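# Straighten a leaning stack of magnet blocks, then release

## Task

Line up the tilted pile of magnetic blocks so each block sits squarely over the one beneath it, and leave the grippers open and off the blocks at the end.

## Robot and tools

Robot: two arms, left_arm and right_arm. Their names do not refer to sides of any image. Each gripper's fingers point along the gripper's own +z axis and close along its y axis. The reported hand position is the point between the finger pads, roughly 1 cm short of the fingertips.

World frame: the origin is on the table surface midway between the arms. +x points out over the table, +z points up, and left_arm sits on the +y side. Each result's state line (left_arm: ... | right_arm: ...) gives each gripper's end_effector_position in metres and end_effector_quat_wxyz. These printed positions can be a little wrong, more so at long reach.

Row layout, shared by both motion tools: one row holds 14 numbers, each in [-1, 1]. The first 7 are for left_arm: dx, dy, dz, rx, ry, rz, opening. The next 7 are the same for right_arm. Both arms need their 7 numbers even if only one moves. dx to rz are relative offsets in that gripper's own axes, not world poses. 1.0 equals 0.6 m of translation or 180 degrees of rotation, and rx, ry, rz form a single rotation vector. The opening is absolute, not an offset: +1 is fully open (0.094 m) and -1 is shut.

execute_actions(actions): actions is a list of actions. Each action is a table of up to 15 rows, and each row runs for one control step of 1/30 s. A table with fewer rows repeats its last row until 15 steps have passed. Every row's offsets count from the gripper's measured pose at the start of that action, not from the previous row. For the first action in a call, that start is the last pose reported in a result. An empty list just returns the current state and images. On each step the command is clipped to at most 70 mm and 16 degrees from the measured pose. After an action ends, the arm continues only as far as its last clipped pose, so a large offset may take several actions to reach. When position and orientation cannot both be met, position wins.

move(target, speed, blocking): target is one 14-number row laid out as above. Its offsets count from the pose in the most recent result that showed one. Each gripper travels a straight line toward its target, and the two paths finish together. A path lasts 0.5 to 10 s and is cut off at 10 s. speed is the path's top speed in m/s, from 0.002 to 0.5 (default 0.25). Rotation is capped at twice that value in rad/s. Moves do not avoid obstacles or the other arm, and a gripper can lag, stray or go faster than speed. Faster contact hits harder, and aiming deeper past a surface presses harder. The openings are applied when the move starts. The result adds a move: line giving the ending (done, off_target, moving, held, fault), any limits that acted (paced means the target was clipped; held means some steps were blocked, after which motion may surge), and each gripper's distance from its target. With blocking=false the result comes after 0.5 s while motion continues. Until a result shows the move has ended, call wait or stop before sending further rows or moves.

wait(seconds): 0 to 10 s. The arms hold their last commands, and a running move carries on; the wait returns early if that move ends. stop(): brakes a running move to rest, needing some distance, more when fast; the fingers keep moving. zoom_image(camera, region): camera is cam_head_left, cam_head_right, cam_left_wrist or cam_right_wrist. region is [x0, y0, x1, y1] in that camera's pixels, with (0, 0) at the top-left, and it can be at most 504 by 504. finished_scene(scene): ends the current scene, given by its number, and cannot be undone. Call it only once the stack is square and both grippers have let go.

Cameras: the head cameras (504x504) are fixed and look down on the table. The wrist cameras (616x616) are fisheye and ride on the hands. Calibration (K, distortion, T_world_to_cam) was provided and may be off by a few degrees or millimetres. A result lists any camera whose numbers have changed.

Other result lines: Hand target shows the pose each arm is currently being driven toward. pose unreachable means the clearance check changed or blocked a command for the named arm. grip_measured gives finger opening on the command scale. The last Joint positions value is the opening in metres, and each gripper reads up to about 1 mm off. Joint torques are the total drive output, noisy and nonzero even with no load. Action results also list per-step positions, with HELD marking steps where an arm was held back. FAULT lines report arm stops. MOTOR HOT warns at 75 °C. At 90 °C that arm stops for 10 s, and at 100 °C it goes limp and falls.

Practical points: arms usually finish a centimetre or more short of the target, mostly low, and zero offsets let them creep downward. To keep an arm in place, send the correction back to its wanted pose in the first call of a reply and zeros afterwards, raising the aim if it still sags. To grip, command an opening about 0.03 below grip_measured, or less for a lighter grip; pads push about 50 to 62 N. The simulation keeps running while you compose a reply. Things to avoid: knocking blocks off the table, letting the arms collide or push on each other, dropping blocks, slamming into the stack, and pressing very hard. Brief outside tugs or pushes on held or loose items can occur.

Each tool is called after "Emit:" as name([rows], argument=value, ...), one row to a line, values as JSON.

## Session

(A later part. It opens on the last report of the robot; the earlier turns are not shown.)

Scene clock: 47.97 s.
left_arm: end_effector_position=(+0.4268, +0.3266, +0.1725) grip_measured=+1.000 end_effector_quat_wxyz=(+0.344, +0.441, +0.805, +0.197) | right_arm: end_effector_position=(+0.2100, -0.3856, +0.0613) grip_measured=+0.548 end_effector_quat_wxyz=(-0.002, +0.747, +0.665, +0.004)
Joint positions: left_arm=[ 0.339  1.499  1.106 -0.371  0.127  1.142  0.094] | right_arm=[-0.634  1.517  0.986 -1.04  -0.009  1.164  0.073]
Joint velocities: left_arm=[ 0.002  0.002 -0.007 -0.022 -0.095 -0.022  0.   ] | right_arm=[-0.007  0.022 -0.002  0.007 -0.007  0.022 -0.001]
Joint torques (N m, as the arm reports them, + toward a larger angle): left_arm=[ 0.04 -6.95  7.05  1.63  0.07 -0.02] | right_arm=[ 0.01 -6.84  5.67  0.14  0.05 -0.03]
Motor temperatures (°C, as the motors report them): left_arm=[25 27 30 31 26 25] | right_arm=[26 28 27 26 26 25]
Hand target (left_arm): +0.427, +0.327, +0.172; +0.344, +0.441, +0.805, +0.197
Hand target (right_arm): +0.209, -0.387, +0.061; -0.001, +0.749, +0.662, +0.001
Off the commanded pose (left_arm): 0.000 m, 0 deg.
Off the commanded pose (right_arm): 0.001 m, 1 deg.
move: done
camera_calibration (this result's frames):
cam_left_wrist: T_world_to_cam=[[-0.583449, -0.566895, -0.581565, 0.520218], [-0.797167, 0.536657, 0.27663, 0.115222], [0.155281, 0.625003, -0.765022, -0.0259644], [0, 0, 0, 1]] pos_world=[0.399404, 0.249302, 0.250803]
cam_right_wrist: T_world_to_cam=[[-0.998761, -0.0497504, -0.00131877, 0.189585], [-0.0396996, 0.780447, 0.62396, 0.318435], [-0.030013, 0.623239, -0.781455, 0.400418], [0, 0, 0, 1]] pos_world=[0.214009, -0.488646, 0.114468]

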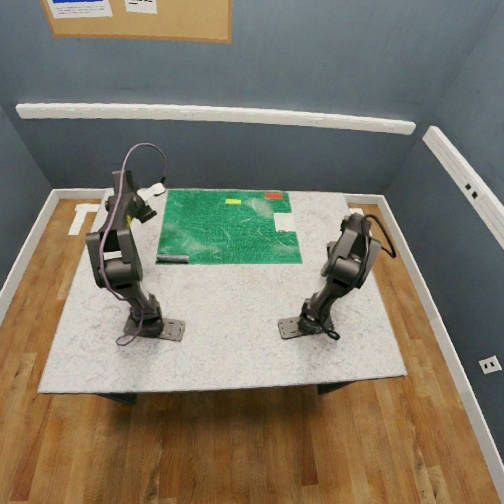

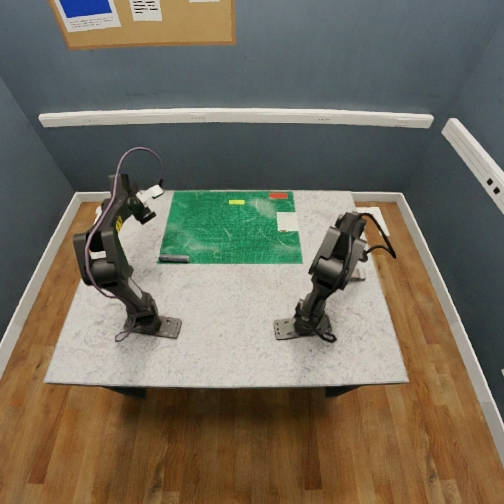

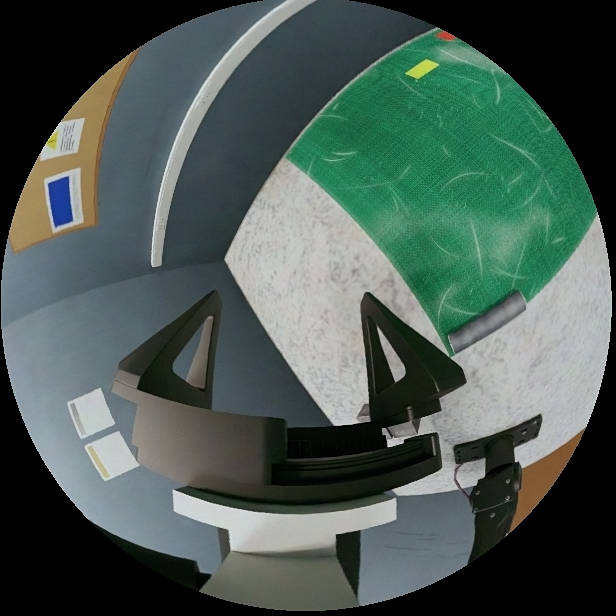

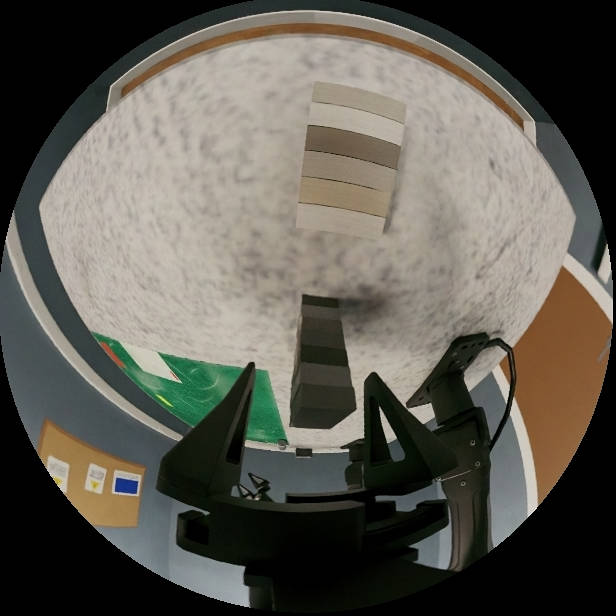

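Emit:
execute_actions([
  [[0,0,0,0,0,0,1,-0.0035,-0.0015,0,0.0015,-0.0036,0,0.5],[0,0,0,0,0,0,1,-0.0069,-0.003,0,0.0031,-0.0073,0,0.43],[0,0,0,0,0,0,1,-0.0069,-0.003,0,0.0031,-0.0073,0,0.36],[0,0,0,0,0,0,1,-0.0069,-0.003,0,0.0031,-0.0073,0,0.29],[0,0,0,0,0,0,1,-0.0069,-0.003,0,0.0031,-0.0073,0,0.22],[0,0,0,0,0,0,1,-0.0069,-0.003,0,0.0031,-0.0073,0,0.15],[0,0,0,0,0,0,1,-0.0069,-0.003,0,0.0031,-0.0073,0,0.08],[0,0,0,0,0,0,1,-0.0069,-0.003,0,0.0031,-0.0073,0,0.01],[0,0,0,0,0,0,1,-0.0069,-0.003,0,0.0031,-0.0073,0,-0.06],[0,0,0,0,0,0,1,-0.0069,-0.003,0,0.0031,-0.0073,0,-0.13],[0,0,0,0,0,0,1,-0.0069,-0.003,0,0.0031,-0.0073,0,-0.2],[0,0,0,0,0,0,1,-0.0069,-0.003,0,0.0031,-0.0073,0,-0.26],[0,0,0,0,0,0,1,-0.0069,-0.003,0,0.0031,-0.0073,0,-0.30]],
])

Emit:
zoom_image(camera="cam_right_wrist", region=[240, 280, 400, 450])

Scene clock: 49.23 s.
left_arm: end_effector_position=(+0.4268, +0.3266, +0.1725) grip_measured=+1.000 end_effector_quat_wxyz=(+0.344, +0.441, +0.805, +0.197) | right_arm: end_effector_position=(+0.2095, -0.3864, +0.0613) grip_measured=-0.297 end_effector_quat_wxyz=(-0.001, +0.747, +0.664, +0.001)
Joint positions: left_arm=[ 0.339  1.499  1.106 -0.371  0.127  1.142  0.094] | right_arm=[-0.634  1.517  0.986 -1.04  -0.003  1.167  0.033]
Joint velocities: left_arm=[ 0.007 -0.017  0.002  0.022  0.037  0.037  0.   ] | right_arm=[ 0.007 -0.017  0.007  0.037 -0.051 -0.066 -0.002]
Joint torques (N m, as the arm reports them, + toward a larger angle): left_arm=[ 0.01 -6.93  7.04  1.64  0.07 -0.02] | right_arm=[-0.01 -6.88  5.71  0.14  0.19 -0.03]
Motor temperatures (°C, as the motors report them): left_arm=[25 27 30 31 26 25] | right_arm=[26 28 27 26 26 25]
Hand target (left_arm): +0.427, +0.327, +0.172; +0.344, +0.441, +0.805, +0.197
Hand target (right_arm): +0.208, -0.389, +0.061; +0.002, +0.747, +0.665, -0.008
Off the commanded pose (left_arm): 0.000 m, 0 deg.
Off the commanded pose (right_arm): 0.004 m, 1 deg.
Step readings (end_effector_position):
0: left_arm (+0.4268, +0.3266, +0.1725) | right_arm (+0.2100, -0.3856, +0.0613)
1: left_arm (+0.4268, +0.3266, +0.1725) | right_arm (+0.2100, -0.3856, +0.0613)
2: left_arm (+0.4268, +0.3266, +0.1725) | right_arm (+0.2099, -0.3857, +0.0613)
4: left_arm (+0.4268, +0.3266, +0.1725) | right_arm (+0.2097, -0.3860, +0.0613)
8: left_arm (+0.4268, +0.3266, +0.1725) | right_arm (+0.2096, -0.3862, +0.0613)
15: end_effector_position above
camera_calibration (this result's frames):
cam_left_wrist: T_world_to_cam=[[-0.583449, -0.566895, -0.581565, 0.520218], [-0.797167, 0.536657, 0.27663, 0.115222], [0.155281, 0.625003, -0.765022, -0.0259644], [0, 0, 0, 1]] pos_world=[0.399404, 0.249302, 0.250803]
cam_right_wrist: T_world_to_cam=[[-0.99889, -0.0470876, 0.00157856, 0.189948], [-0.0359502, 0.783425, 0.620445, 0.319644], [-0.030452, 0.619699, -0.784248, 0.399809], [0, 0, 0, 1]] pos_world=[0.213404, -0.489234, 0.114928]

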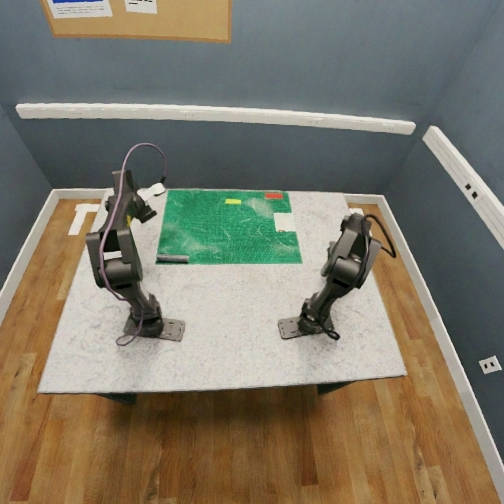

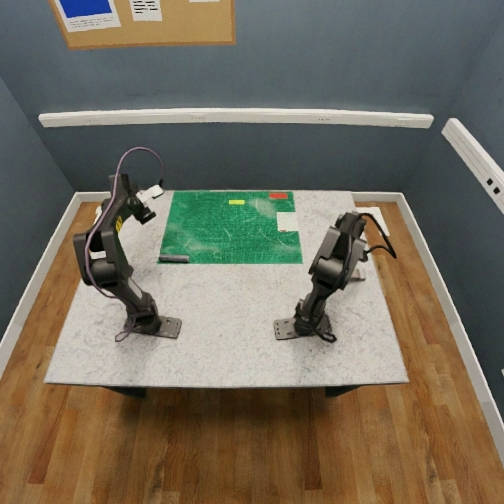

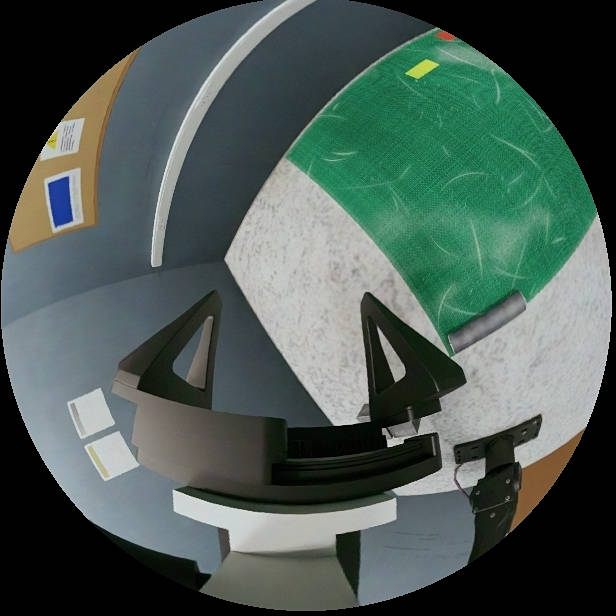

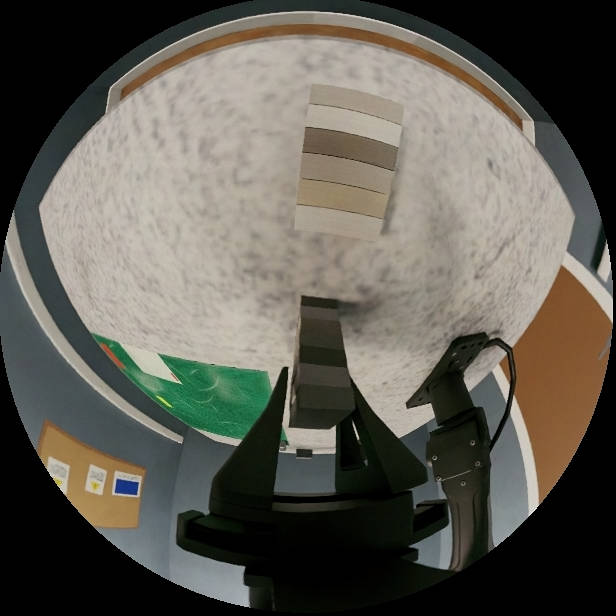

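Region (240, 280, 400, 450) of cam_right_wrist's 616x616 image, scaled by 2.965, with more detail than that image has; it fills the left 474 columns of this view, and the rest is white.

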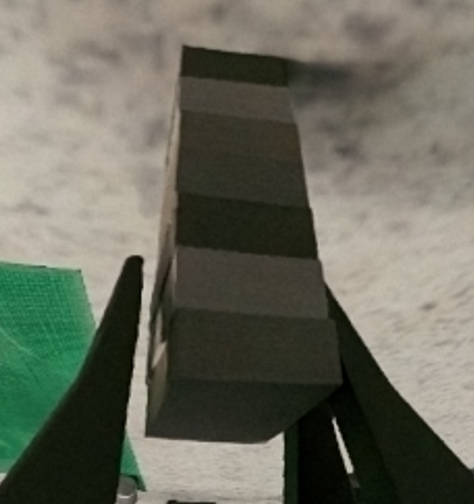

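Emit:
execute_actions([
  [[0,0,0,0,0,0,1,0,0,0,0,0,0,-0.32],[0,0,0,0,0,0,1,0,0,0,0,0,0,-0.34],[0,0,0,0,0,0,1,0,0,0,0,0,0,-0.355],[0,0,0,0,0,0,1,0,0,0,0,0,0,-0.37],[0,0,0,0,0,0,1,0,0,0,0,0,0,-0.385],[0,0,0,0,0,0,1,0,0,0,0,0,0,-0.40],[0,0,0,0,0,0,1,0,0,0,0,0,0,-0.412],[0,0,0,0,0,0,1,0,0,0,0,0,0,-0.424],[0,0,0,0,0,0,1,0,0,0,0,0,0,-0.436],[0,0,0,0,0,0,1,0,0,0,0,0,0,-0.448],[0,0,0,0,0,0,1,0,0,0,0,0,0,-0.46],[0,0,0,0,0,0,1,0,0,0,0,0,0,-0.475],[0,0,0,0,0,0,1,0,0,0,0,0,0,-0.49],[0,0,0,0,0,0,1,0,0,0,0,0,0,-0.505],[0,0,0,0,0,0,1,0,0,0,0,0,0,-0.52]],
])

Emit:
wait(seconds=0.3)

Emit:
zoom_image(camera="cam_right_wrist", region=[240, 280, 400, 450])

Scene clock: 50.13 s.
left_arm: end_effector_position=(+0.4268, +0.3266, +0.1725) grip_measured=+1.000 end_effector_quat_wxyz=(+0.344, +0.441, +0.805, +0.197) | right_arm: end_effector_position=(+0.2093, -0.3861, +0.0613) grip_measured=-0.458 end_effector_quat_wxyz=(-0.002, +0.747, +0.664, +0.002)
Joint positions: left_arm=[ 0.339  1.499  1.106 -0.371  0.127  1.142  0.094] | right_arm=[-0.634  1.517  0.986 -1.042 -0.004  1.167  0.025]
Joint velocities: left_arm=[ 0.007 -0.007 -0.007 -0.022 -0.037 -0.022  0.   ] | right_arm=[ 0.012 -0.002  0.002  0.037  0.066  0.037 -0.001]
Joint torques (N m, as the arm reports them, + toward a larger angle): left_arm=[ 0.04 -6.93  7.04  1.64  0.07 -0.02] | right_arm=[-0.09 -6.83  5.73  0.14 -0.02 -0.04]
Motor temperatures (°C, as the motors report them): left_arm=[25 27 30 32 26 25] | right_arm=[26 28 27 26 26 25]
Hand target (left_arm): +0.427, +0.327, +0.172; +0.344, +0.441, +0.805, +0.197
Hand target (right_arm): +0.209, -0.386, +0.061; -0.001, +0.747, +0.664, +0.001
Off the commanded pose (left_arm): 0.000 m, 0 deg.
Off the commanded pose (right_arm): 0.000 m, 0 deg.
Step readings (end_effector_position):
0: left_arm (+0.4268, +0.3266, +0.1725) | right_arm (+0.2095, -0.3864, +0.0613)
1: left_arm (+0.4268, +0.3266, +0.1725) | right_arm (+0.2095, -0.3864, +0.0613)
2: left_arm (+0.4268, +0.3266, +0.1725) | right_arm (+0.2095, -0.3864, +0.0613)
4: left_arm (+0.4268, +0.3266, +0.1725) | right_arm (+0.2096, -0.3863, +0.0613)
8: left_arm (+0.4268, +0.3266, +0.1725) | right_arm (+0.2095, -0.3863, +0.0613)
15: end_effector_position above
camera_calibration (this result's frames):
cam_left_wrist: T_world_to_cam=[[-0.583449, -0.566895, -0.581565, 0.520218], [-0.797167, 0.536657, 0.27663, 0.115222], [0.155281, 0.625003, -0.765022, -0.0259644], [0, 0, 0, 1]] pos_world=[0.399404, 0.249302, 0.250803]
cam_right_wrist: T_world_to_cam=[[-0.998888, -0.0470892, 0.00245322, 0.189647], [-0.0353637, 0.782542, 0.621592, 0.318859], [-0.03119, 0.620814, -0.783337, 0.400141], [0, 0, 0, 1]] pos_world=[0.213193, -0.489004, 0.11478]

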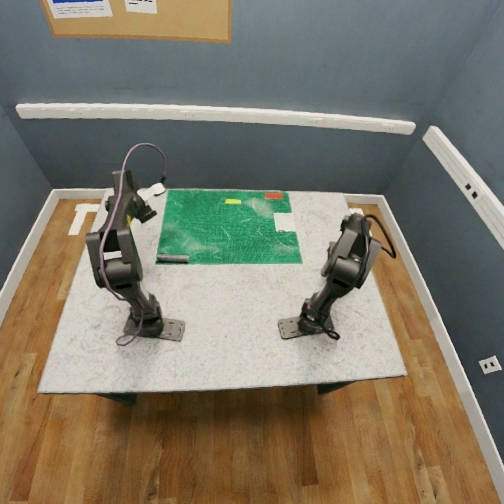

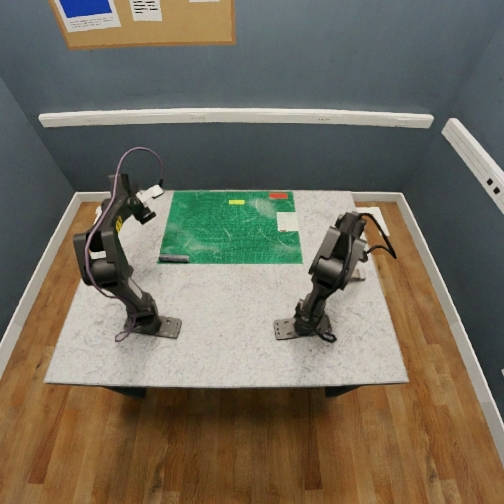

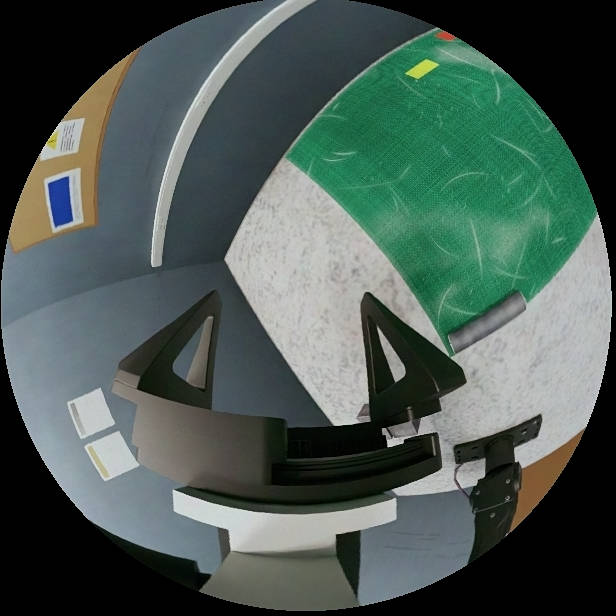

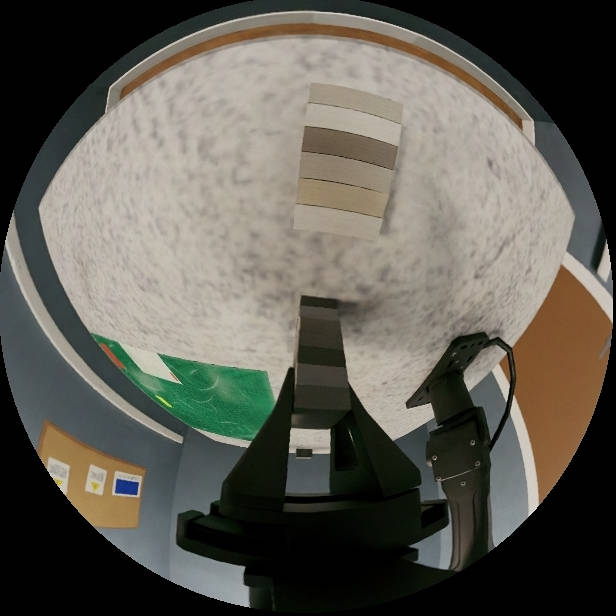

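Scene clock: 50.43 s.
left_arm: end_effector_position=(+0.4268, +0.3266, +0.1725) grip_measured=+1.000 end_effector_quat_wxyz=(+0.344, +0.441, +0.805, +0.197) | right_arm: end_effector_position=(+0.2093, -0.3861, +0.0613) grip_measured=-0.458 end_effector_quat_wxyz=(-0.002, +0.747, +0.664, +0.002)
Joint positions: left_arm=[ 0.339  1.499  1.106 -0.371  0.127  1.142  0.094] | right_arm=[-0.634  1.517  0.986 -1.042 -0.004  1.167  0.025]
Joint velocities: left_arm=[ 0.002 -0.002 -0.012  0.007 -0.007  0.007  0.   ] | right_arm=[-0.002  0.002 -0.017 -0.007 -0.022  0.037 -0.   ]
Joint torques (N m, as the arm reports them, + toward a larger angle): left_arm=[ 0.03 -6.94  7.07  1.64  0.08 -0.02] | right_arm=[-0.03 -6.74  5.61  0.17  0.   -0.02]
Motor temperatures (°C, as the motors report them): left_arm=[25 27 30 32 26 25] | right_arm=[26 28 27 26 26 25]
Hand target (left_arm): +0.427, +0.327, +0.172; +0.344, +0.441, +0.805, +0.197
Hand target (right_arm): +0.209, -0.386, +0.061; -0.001, +0.747, +0.664, +0.001
Off the commanded pose (left_arm): 0.000 m, 0 deg.
Off the commanded pose (right_arm): 0.000 m, 0 deg.
wait: 0.30 s; at rest by 0.17 s
camera_calibration (this result's frames):
cam_left_wrist: T_world_to_cam=[[-0.583449, -0.566895, -0.581565, 0.520218], [-0.797167, 0.536657, 0.27663, 0.115222], [0.155281, 0.625003, -0.765022, -0.0259644], [0, 0, 0, 1]] pos_world=[0.399404, 0.249302, 0.250803]
cam_right_wrist: T_world_to_cam=[[-0.998888, -0.0470892, 0.00245322, 0.189647], [-0.0353637, 0.782542, 0.621592, 0.318859], [-0.03119, 0.620814, -0.783337, 0.400141], [0, 0, 0, 1]] pos_world=[0.213193, -0.489004, 0.11478]

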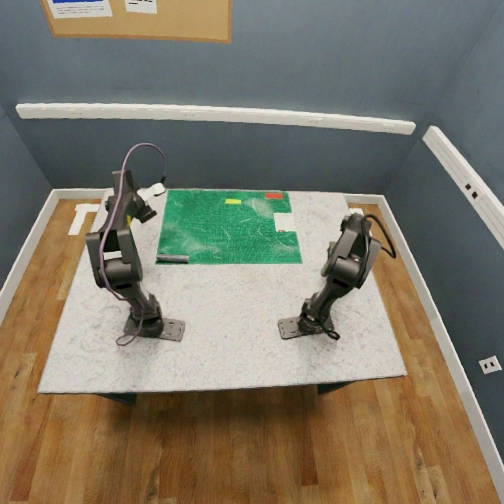

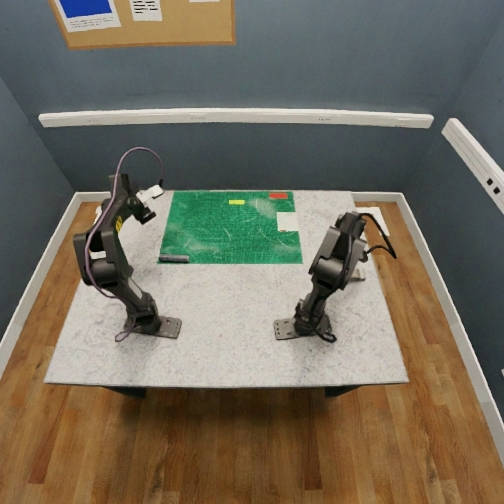

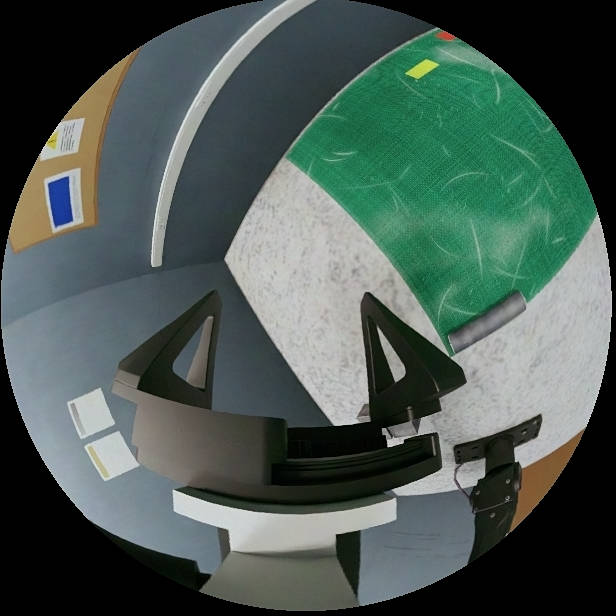

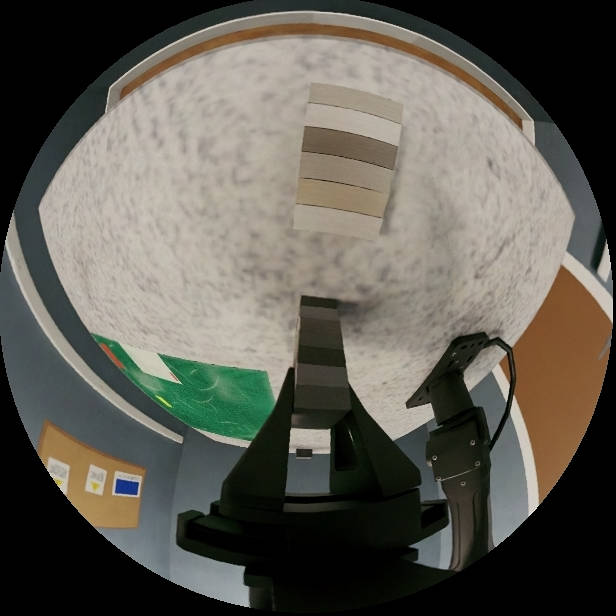

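Region (240, 280, 400, 450) of cam_right_wrist's 616x616 image, scaled by 2.965, with more detail than that image has; it fills the left 474 columns of this view, and the rest is white.

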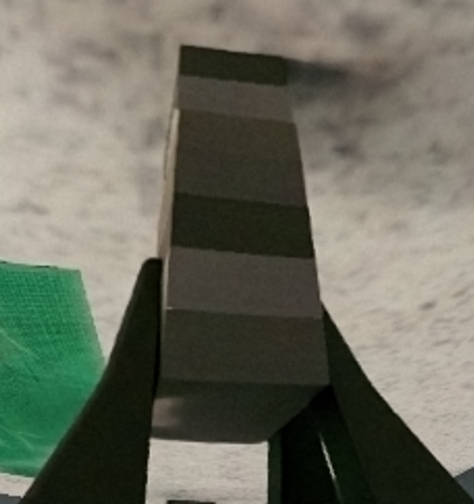

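Emit:
zoom_image(camera="cam_right_wrist", region=[280, 288, 360, 378])

Region (280, 288, 360, 378) of cam_right_wrist's 616x616 image, scaled by 5.600, with more detail than that image has.

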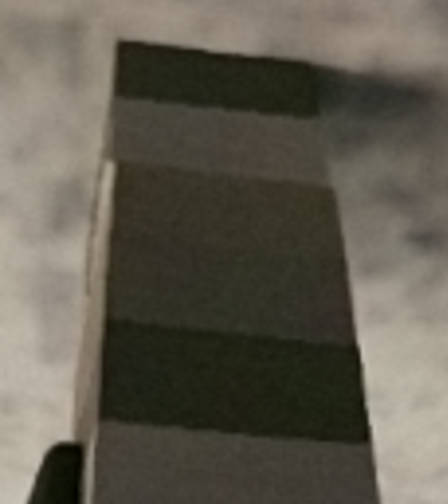

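Emit:
execute_actions([
  [[0,0,0,0,0,0,1,0,0,0,0,0,0,-0.47],[0,0,0,0,0,0,1,0,0,0,0,0,0,-0.43],[0,0,0,0,0,0,1,0,0,0,0,0,0,-0.38],[0,0,0,0,0,0,1,0,0,0,0,0,0,-0.32],[0,0,0,0,0,0,1,0,0,0,0,0,0,-0.26],[0,0,0,0,0,0,1,0,0,0,0,0,0,-0.2],[0,0,0,0,0,0,1,0,0,0,0,0,0,-0.16]],
])

Emit:
move(target=[0,0,0,0,0,0,1,0.0029,-0.0067,0.086,0.0058,0.0025,0,-0.16], speed=0.1)

Scene clock: 51.83 s.
left_arm: end_effector_position=(+0.4268, +0.3266, +0.1725) grip_measured=+1.000 end_effector_quat_wxyz=(+0.344, +0.441, +0.805, +0.197) | right_arm: end_effector_position=(+0.2094, -0.3859, +0.0613) grip_measured=-0.162 end_effector_quat_wxyz=(-0.002, +0.747, +0.664, +0.002)
Joint positions: left_arm=[ 0.339  1.499  1.106 -0.371  0.127  1.142  0.094] | right_arm=[-0.634  1.517  0.986 -1.042 -0.006  1.167  0.039]
Joint velocities: left_arm=[-0.007  0.002  0.002 -0.022 -0.022  0.022  0.   ] | right_arm=[ 0.002 -0.007 -0.002  0.007 -0.022 -0.007 -0.001]
Joint torques (N m, as the arm reports them, + toward a larger angle): left_arm=[ 0.03 -6.95  7.07  1.63  0.07 -0.02] | right_arm=[ 0.02 -6.82  5.69  0.16  0.   -0.02]
Motor temperatures (°C, as the motors report them): left_arm=[25 27 30 32 26 25] | right_arm=[26 28 27 26 26 25]
Hand target (left_arm): +0.427, +0.327, +0.172; +0.344, +0.441, +0.805, +0.197
Hand target (right_arm): +0.209, -0.386, +0.061; -0.002, +0.747, +0.664, +0.001
Off the commanded pose (left_arm): 0.000 m, 0 deg.
Off the commanded pose (right_arm): 0.000 m, 0 deg.
Step readings (end_effector_position):
0: left_arm (+0.4268, +0.3266, +0.1725) | right_arm (+0.2093, -0.3861, +0.0613)
1: left_arm (+0.4268, +0.3266, +0.1725) | right_arm (+0.2093, -0.3861, +0.0613)
2: left_arm (+0.4268, +0.3266, +0.1725) | right_arm (+0.2093, -0.3861, +0.0613)
4: left_arm (+0.4268, +0.3266, +0.1725) | right_arm (+0.2093, -0.3860, +0.0613)
8: left_arm (+0.4268, +0.3266, +0.1725) | right_arm (+0.2094, -0.3859, +0.0613)
15: end_effector_position above
camera_calibration (this result's frames):
cam_left_wrist: T_world_to_cam=[[-0.583449, -0.566895, -0.581565, 0.520218], [-0.797167, 0.536657, 0.27663, 0.115222], [0.155281, 0.625003, -0.765022, -0.0259644], [0, 0, 0, 1]] pos_world=[0.399404, 0.249302, 0.250803]
cam_right_wrist: T_world_to_cam=[[-0.998889, -0.0470882, 0.0016313, 0.189845], [-0.0358339, 0.78172, 0.6226, 0.318398], [-0.0305923, 0.62185, -0.782539, 0.400225], [0, 0, 0, 1]] pos_world=[0.213287, -0.488838, 0.114648]

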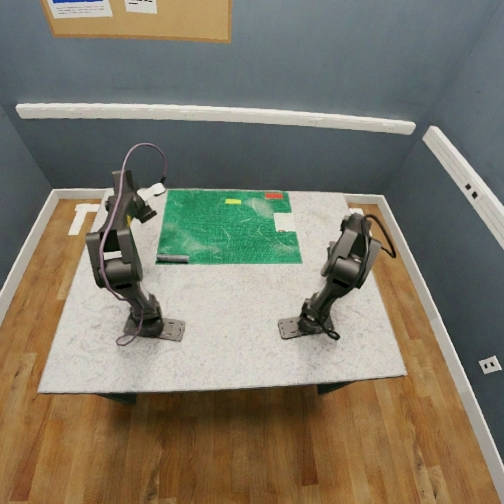

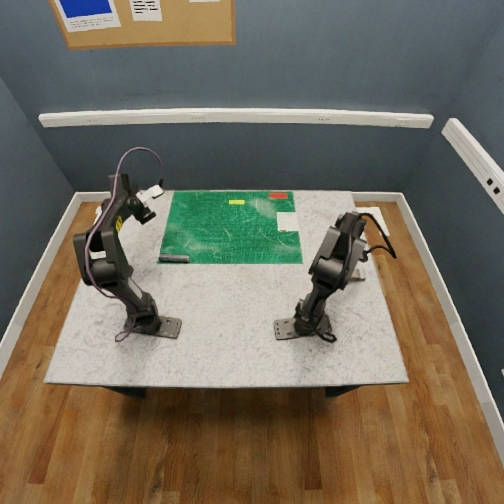

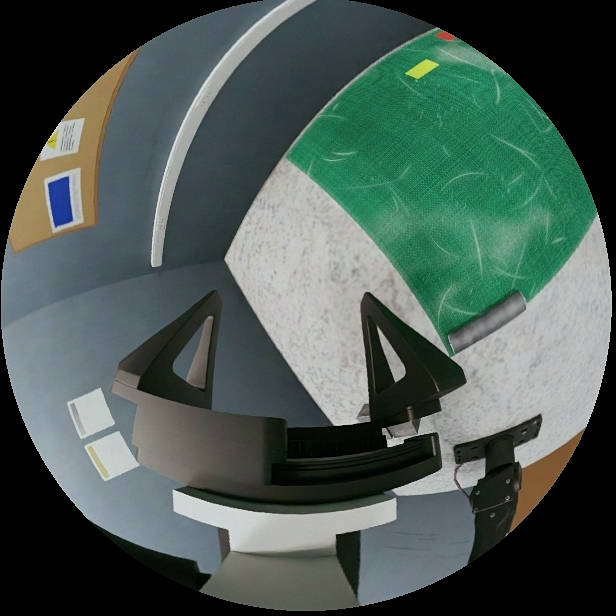

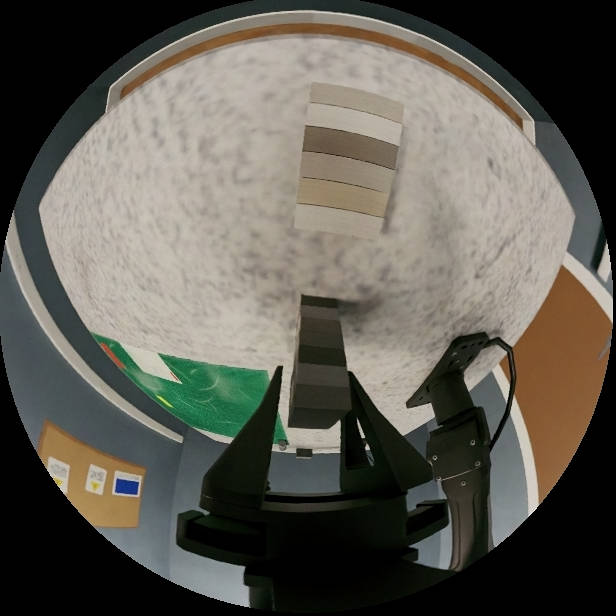

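Scene clock: 52.90 s.
left_arm: end_effector_position=(+0.4268, +0.3266, +0.1725) grip_measured=+1.000 end_effector_quat_wxyz=(+0.344, +0.441, +0.805, +0.197) | right_arm: end_effector_position=(+0.2101, -0.3857, +0.0180) grip_measured=-0.162 end_effector_quat_wxyz=(-0.003, +0.747, +0.664, +0.003)
Joint positions: left_arm=[ 0.339  1.499  1.106 -0.371  0.127  1.142  0.094] | right_arm=[-0.634  1.587  0.869 -0.855 -0.008  1.167  0.039]
Joint velocities: left_arm=[-0.002 -0.012  0.002 -0.007 -0.037  0.037  0.   ] | right_arm=[ 0.012 -0.002 -0.002  0.007 -0.022 -0.007 -0.   ]
Joint torques (N m, as the arm reports them, + toward a larger angle): left_arm=[ 0.02 -6.95  7.08  1.63  0.07 -0.02] | right_arm=[ 0.31 -5.64  3.87  0.36  0.01  0.  ]
Motor temperatures (°C, as the motors report them): left_arm=[25 27 30 32 26 25] | right_arm=[26 28 27 26 26 25]
Hand target (left_arm): +0.427, +0.327, +0.172; +0.344, +0.441, +0.805, +0.197
Hand target (right_arm): +0.206, -0.383, +0.010; -0.012, +0.747, +0.664, -0.001
Off the commanded pose (left_arm): 0.000 m, 0 deg.
Off the commanded pose (right_arm): 0.010 m, 1 deg.
move: done
camera_calibration (this result's frames):
cam_left_wrist: T_world_to_cam=[[-0.583449, -0.566895, -0.581565, 0.520218], [-0.797167, 0.536657, 0.27663, 0.115222], [0.155281, 0.625003, -0.765022, -0.0259644], [0, 0, 0, 1]] pos_world=[0.399404, 0.249302, 0.250803]
cam_right_wrist: T_world_to_cam=[[-0.998891, -0.0470839, 0.000835744, 0.190652], [-0.0362454, 0.780039, 0.62468, 0.344668], [-0.0300643, 0.623957, -0.78088, 0.366958], [0, 0, 0, 1]] pos_world=[0.213965, -0.488844, 0.0710837]

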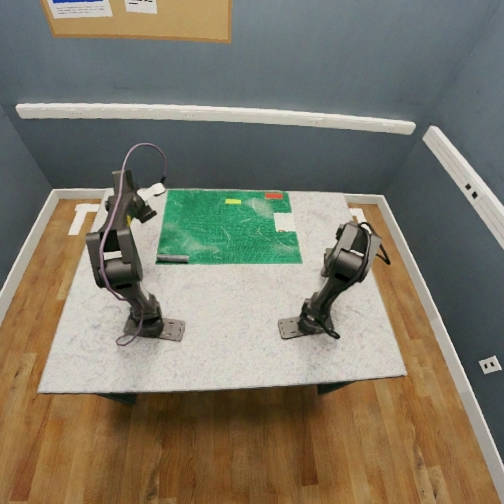

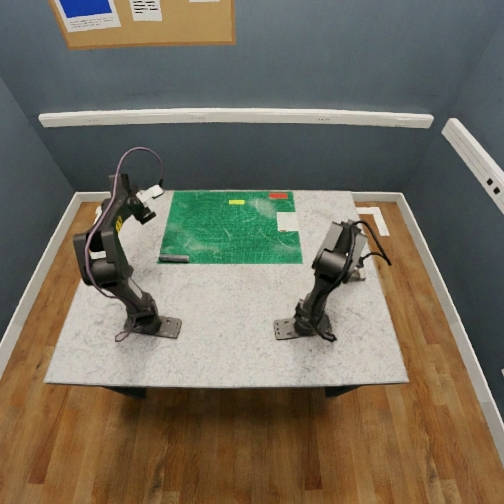

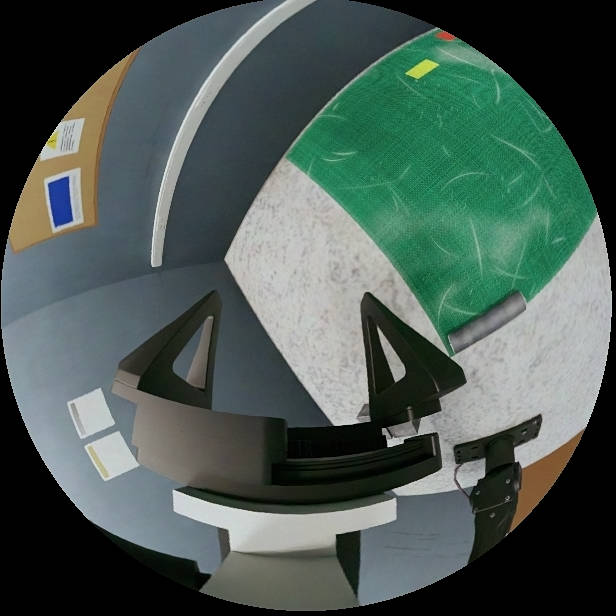

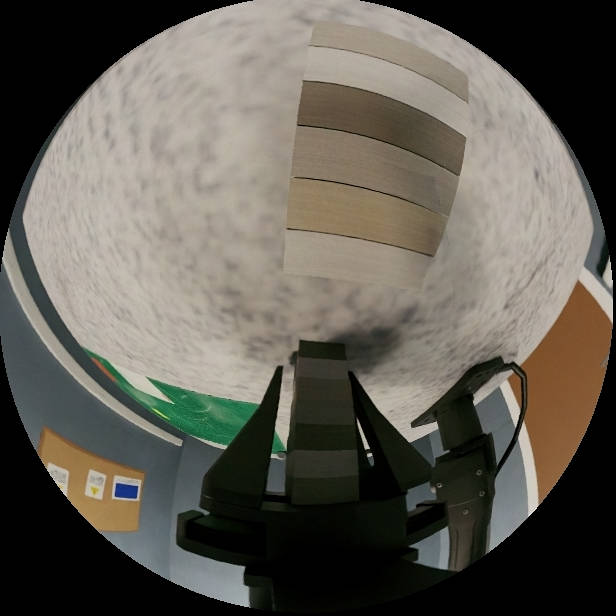

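Apply the small yaw correction while closing, then squeeze.

Emit:
execute_actions([
  [[0,0,0,0,0,0,1,-0.0069,-0.003,0,0.0031,-0.0073,0,-0.19],[0,0,0,0,0,0,1,-0.0069,-0.003,0,0.0031,-0.0073,0,-0.22],[0,0,0,0,0,0,1,-0.0069,-0.003,0,0.0031,-0.0073,0,-0.25],[0,0,0,0,0,0,1,-0.0069,-0.003,0,0.0031,-0.0073,0,-0.28],[0,0,0,0,0,0,1,-0.0069,-0.003,0,0.0031,-0.0073,0,-0.30],[0,0,0,0,0,0,1,-0.0069,-0.003,0,0.0031,-0.0073,0,-0.32],[0,0,0,0,0,0,1,-0.0069,-0.003,0,0.0031,-0.0073,0,-0.34],[0,0,0,0,0,0,1,-0.0069,-0.003,0,0.0031,-0.0073,0,-0.35],[0,0,0,0,0,0,1,-0.0069,-0.003,0,0.0031,-0.0073,0,-0.36],[0,0,0,0,0,0,1,-0.0069,-0.003,0,0.0031,-0.0073,0,-0.37],[0,0,0,0,0,0,1,-0.0015,-0.0007,0,0.0007,-0.0016,0,-0.38],[0,0,0,0,0,0,1,-0.0015,-0.0007,0,0.0007,-0.0016,0,-0.39],[0,0,0,0,0,0,1,-0.0015,-0.0007,0,0.0007,-0.0016,0,-0.40],[0,0,0,0,0,0,1,-0.0015,-0.0007,0,0.0007,-0.0016,0,-0.41],[0,0,0,0,0,0,1,-0.0015,-0.0007,0,0.0007,-0.0016,0,-0.42]],
  [[0,0,0,0,0,0,1,0,0,0,0,0,0,-0.43],[0,0,0,0,0,0,1,0,0,0,0,0,0,-0.44],[0,0,0,0,0,0,1,0,0,0,0,0,0,-0.45],[0,0,0,0,0,0,1,0,0,0,0,0,0,-0.46],[0,0,0,0,0,0,1,0,0,0,0,0,0,-0.47],[0,0,0,0,0,0,1,0,0,0,0,0,0,-0.48],[0,0,0,0,0,0,1,0,0,0,0,0,0,-0.49],[0,0,0,0,0,0,1,0,0,0,0,0,0,-0.50],[0,0,0,0,0,0,1,0,0,0,0,0,0,-0.51],[0,0,0,0,0,0,1,0,0,0,0,0,0,-0.52]],
])

Emit:
zoom_image(camera="cam_right_wrist", region=[250, 330, 400, 510])

Scene clock: 54.50 s.
left_arm: end_effector_position=(+0.4268, +0.3266, +0.1725) grip_measured=+1.000 end_effector_quat_wxyz=(+0.344, +0.441, +0.805, +0.197) | right_arm: end_effector_position=(+0.2089, -0.3862, +0.0180) grip_measured=-0.458 end_effector_quat_wxyz=(-0.003, +0.747, +0.664, +0.000)
Joint positions: left_arm=[ 0.339  1.499  1.106 -0.371  0.127  1.142  0.094] | right_arm=[-0.634  1.587  0.869 -0.858 -0.002  1.167  0.025]
Joint velocities: left_arm=[ 0.007 -0.027 -0.017 -0.022  0.007  0.066  0.   ] | right_arm=[ 0.017  0.002 -0.012 -0.081 -0.007 -0.022 -0.   ]
Joint torques (N m, as the arm reports them, + toward a larger angle): left_arm=[ 0.03 -6.94  7.05  1.64  0.07 -0.02] | right_arm=[-0.06 -7.18  5.24  0.16  0.   -0.02]
Motor temperatures (°C, as the motors report them): left_arm=[25 27 30 32 26 25] | right_arm=[26 28 27 26 26 25]
Hand target (left_arm): +0.427, +0.327, +0.172; +0.344, +0.441, +0.805, +0.197
Hand target (right_arm): +0.209, -0.386, +0.018; -0.003, +0.747, +0.664, +0.000
Off the commanded pose (left_arm): 0.000 m, 0 deg.
Off the commanded pose (right_arm): 0.000 m, 0 deg.
Step readings (end_effector_position; steps 1 to 15: 1st action; 16 to 30: 2nd action):
0: left_arm (+0.4268, +0.3266, +0.1725) | right_arm (+0.2104, -0.3859, +0.0180)
1: left_arm (+0.4268, +0.3266, +0.1725) | right_arm (+0.2104, -0.3860, +0.0180)
2: left_arm (+0.4268, +0.3266, +0.1725) | right_arm (+0.2103, -0.3862, +0.0180)
4: left_arm (+0.4268, +0.3266, +0.1725) | right_arm (+0.2102, -0.3864, +0.0180)
8: left_arm (+0.4268, +0.3266, +0.1725) | right_arm (+0.2100, -0.3866, +0.0180)
15: left_arm (+0.4268, +0.3266, +0.1725) | right_arm (+0.2091, -0.3863, +0.0180)
16: left_arm (+0.4268, +0.3266, +0.1725) | right_arm (+0.2089, -0.3862, +0.0180)
17: left_arm (+0.4268, +0.3266, +0.1725) | right_arm (+0.2089, -0.3862, +0.0180)
19: left_arm (+0.4268, +0.3266, +0.1725) | right_arm (+0.2089, -0.3862, +0.0180)
23: left_arm (+0.4268, +0.3266, +0.1725) | right_arm (+0.2089, -0.3862, +0.0180)
30: end_effector_position above
camera_calibration (this result's frames):
cam_left_wrist: T_world_to_cam=[[-0.583449, -0.566895, -0.581565, 0.520218], [-0.797167, 0.536657, 0.27663, 0.115222], [0.155281, 0.625003, -0.765022, -0.0259644], [0, 0, 0, 1]] pos_world=[0.399404, 0.249302, 0.250803]
cam_right_wrist: T_world_to_cam=[[-0.998869, -0.0470985, 0.00648913, 0.189351], [-0.0328393, 0.782183, 0.622183, 0.345182], [-0.0343796, 0.621267, -0.782845, 0.367135], [0, 0, 0, 1]] pos_world=[0.213095, -0.489166, 0.0714148]

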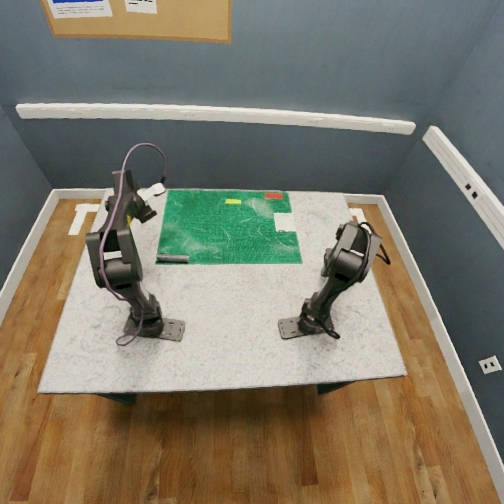

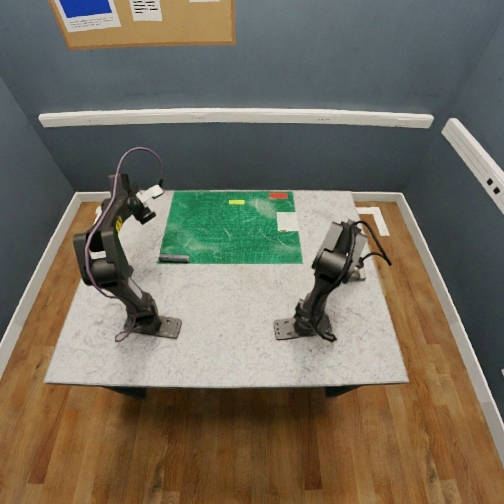

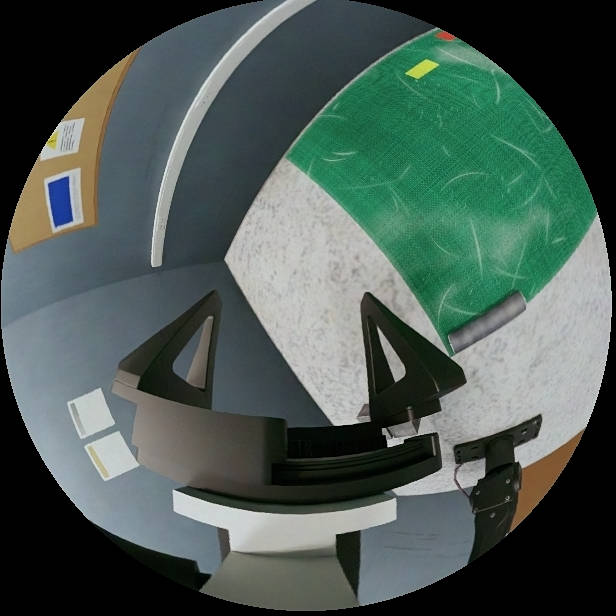

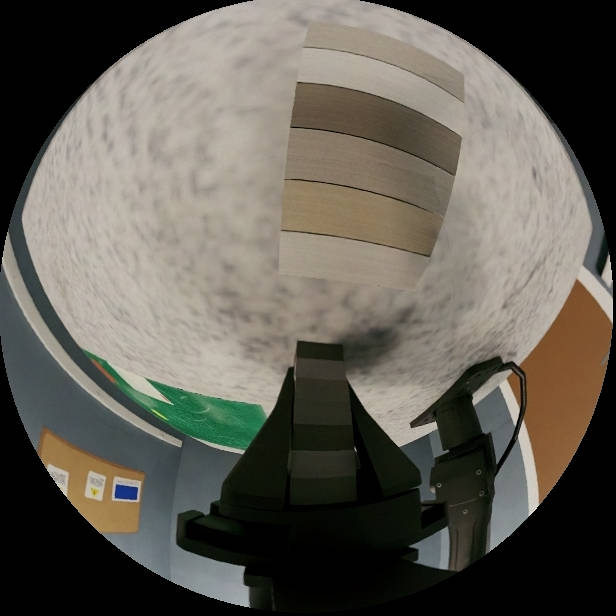

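Region (250, 330, 400, 510) of cam_right_wrist's 616x616 image, scaled by 2.800, with more detail than that image has.

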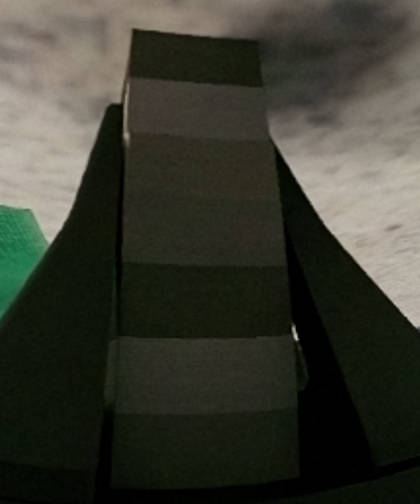

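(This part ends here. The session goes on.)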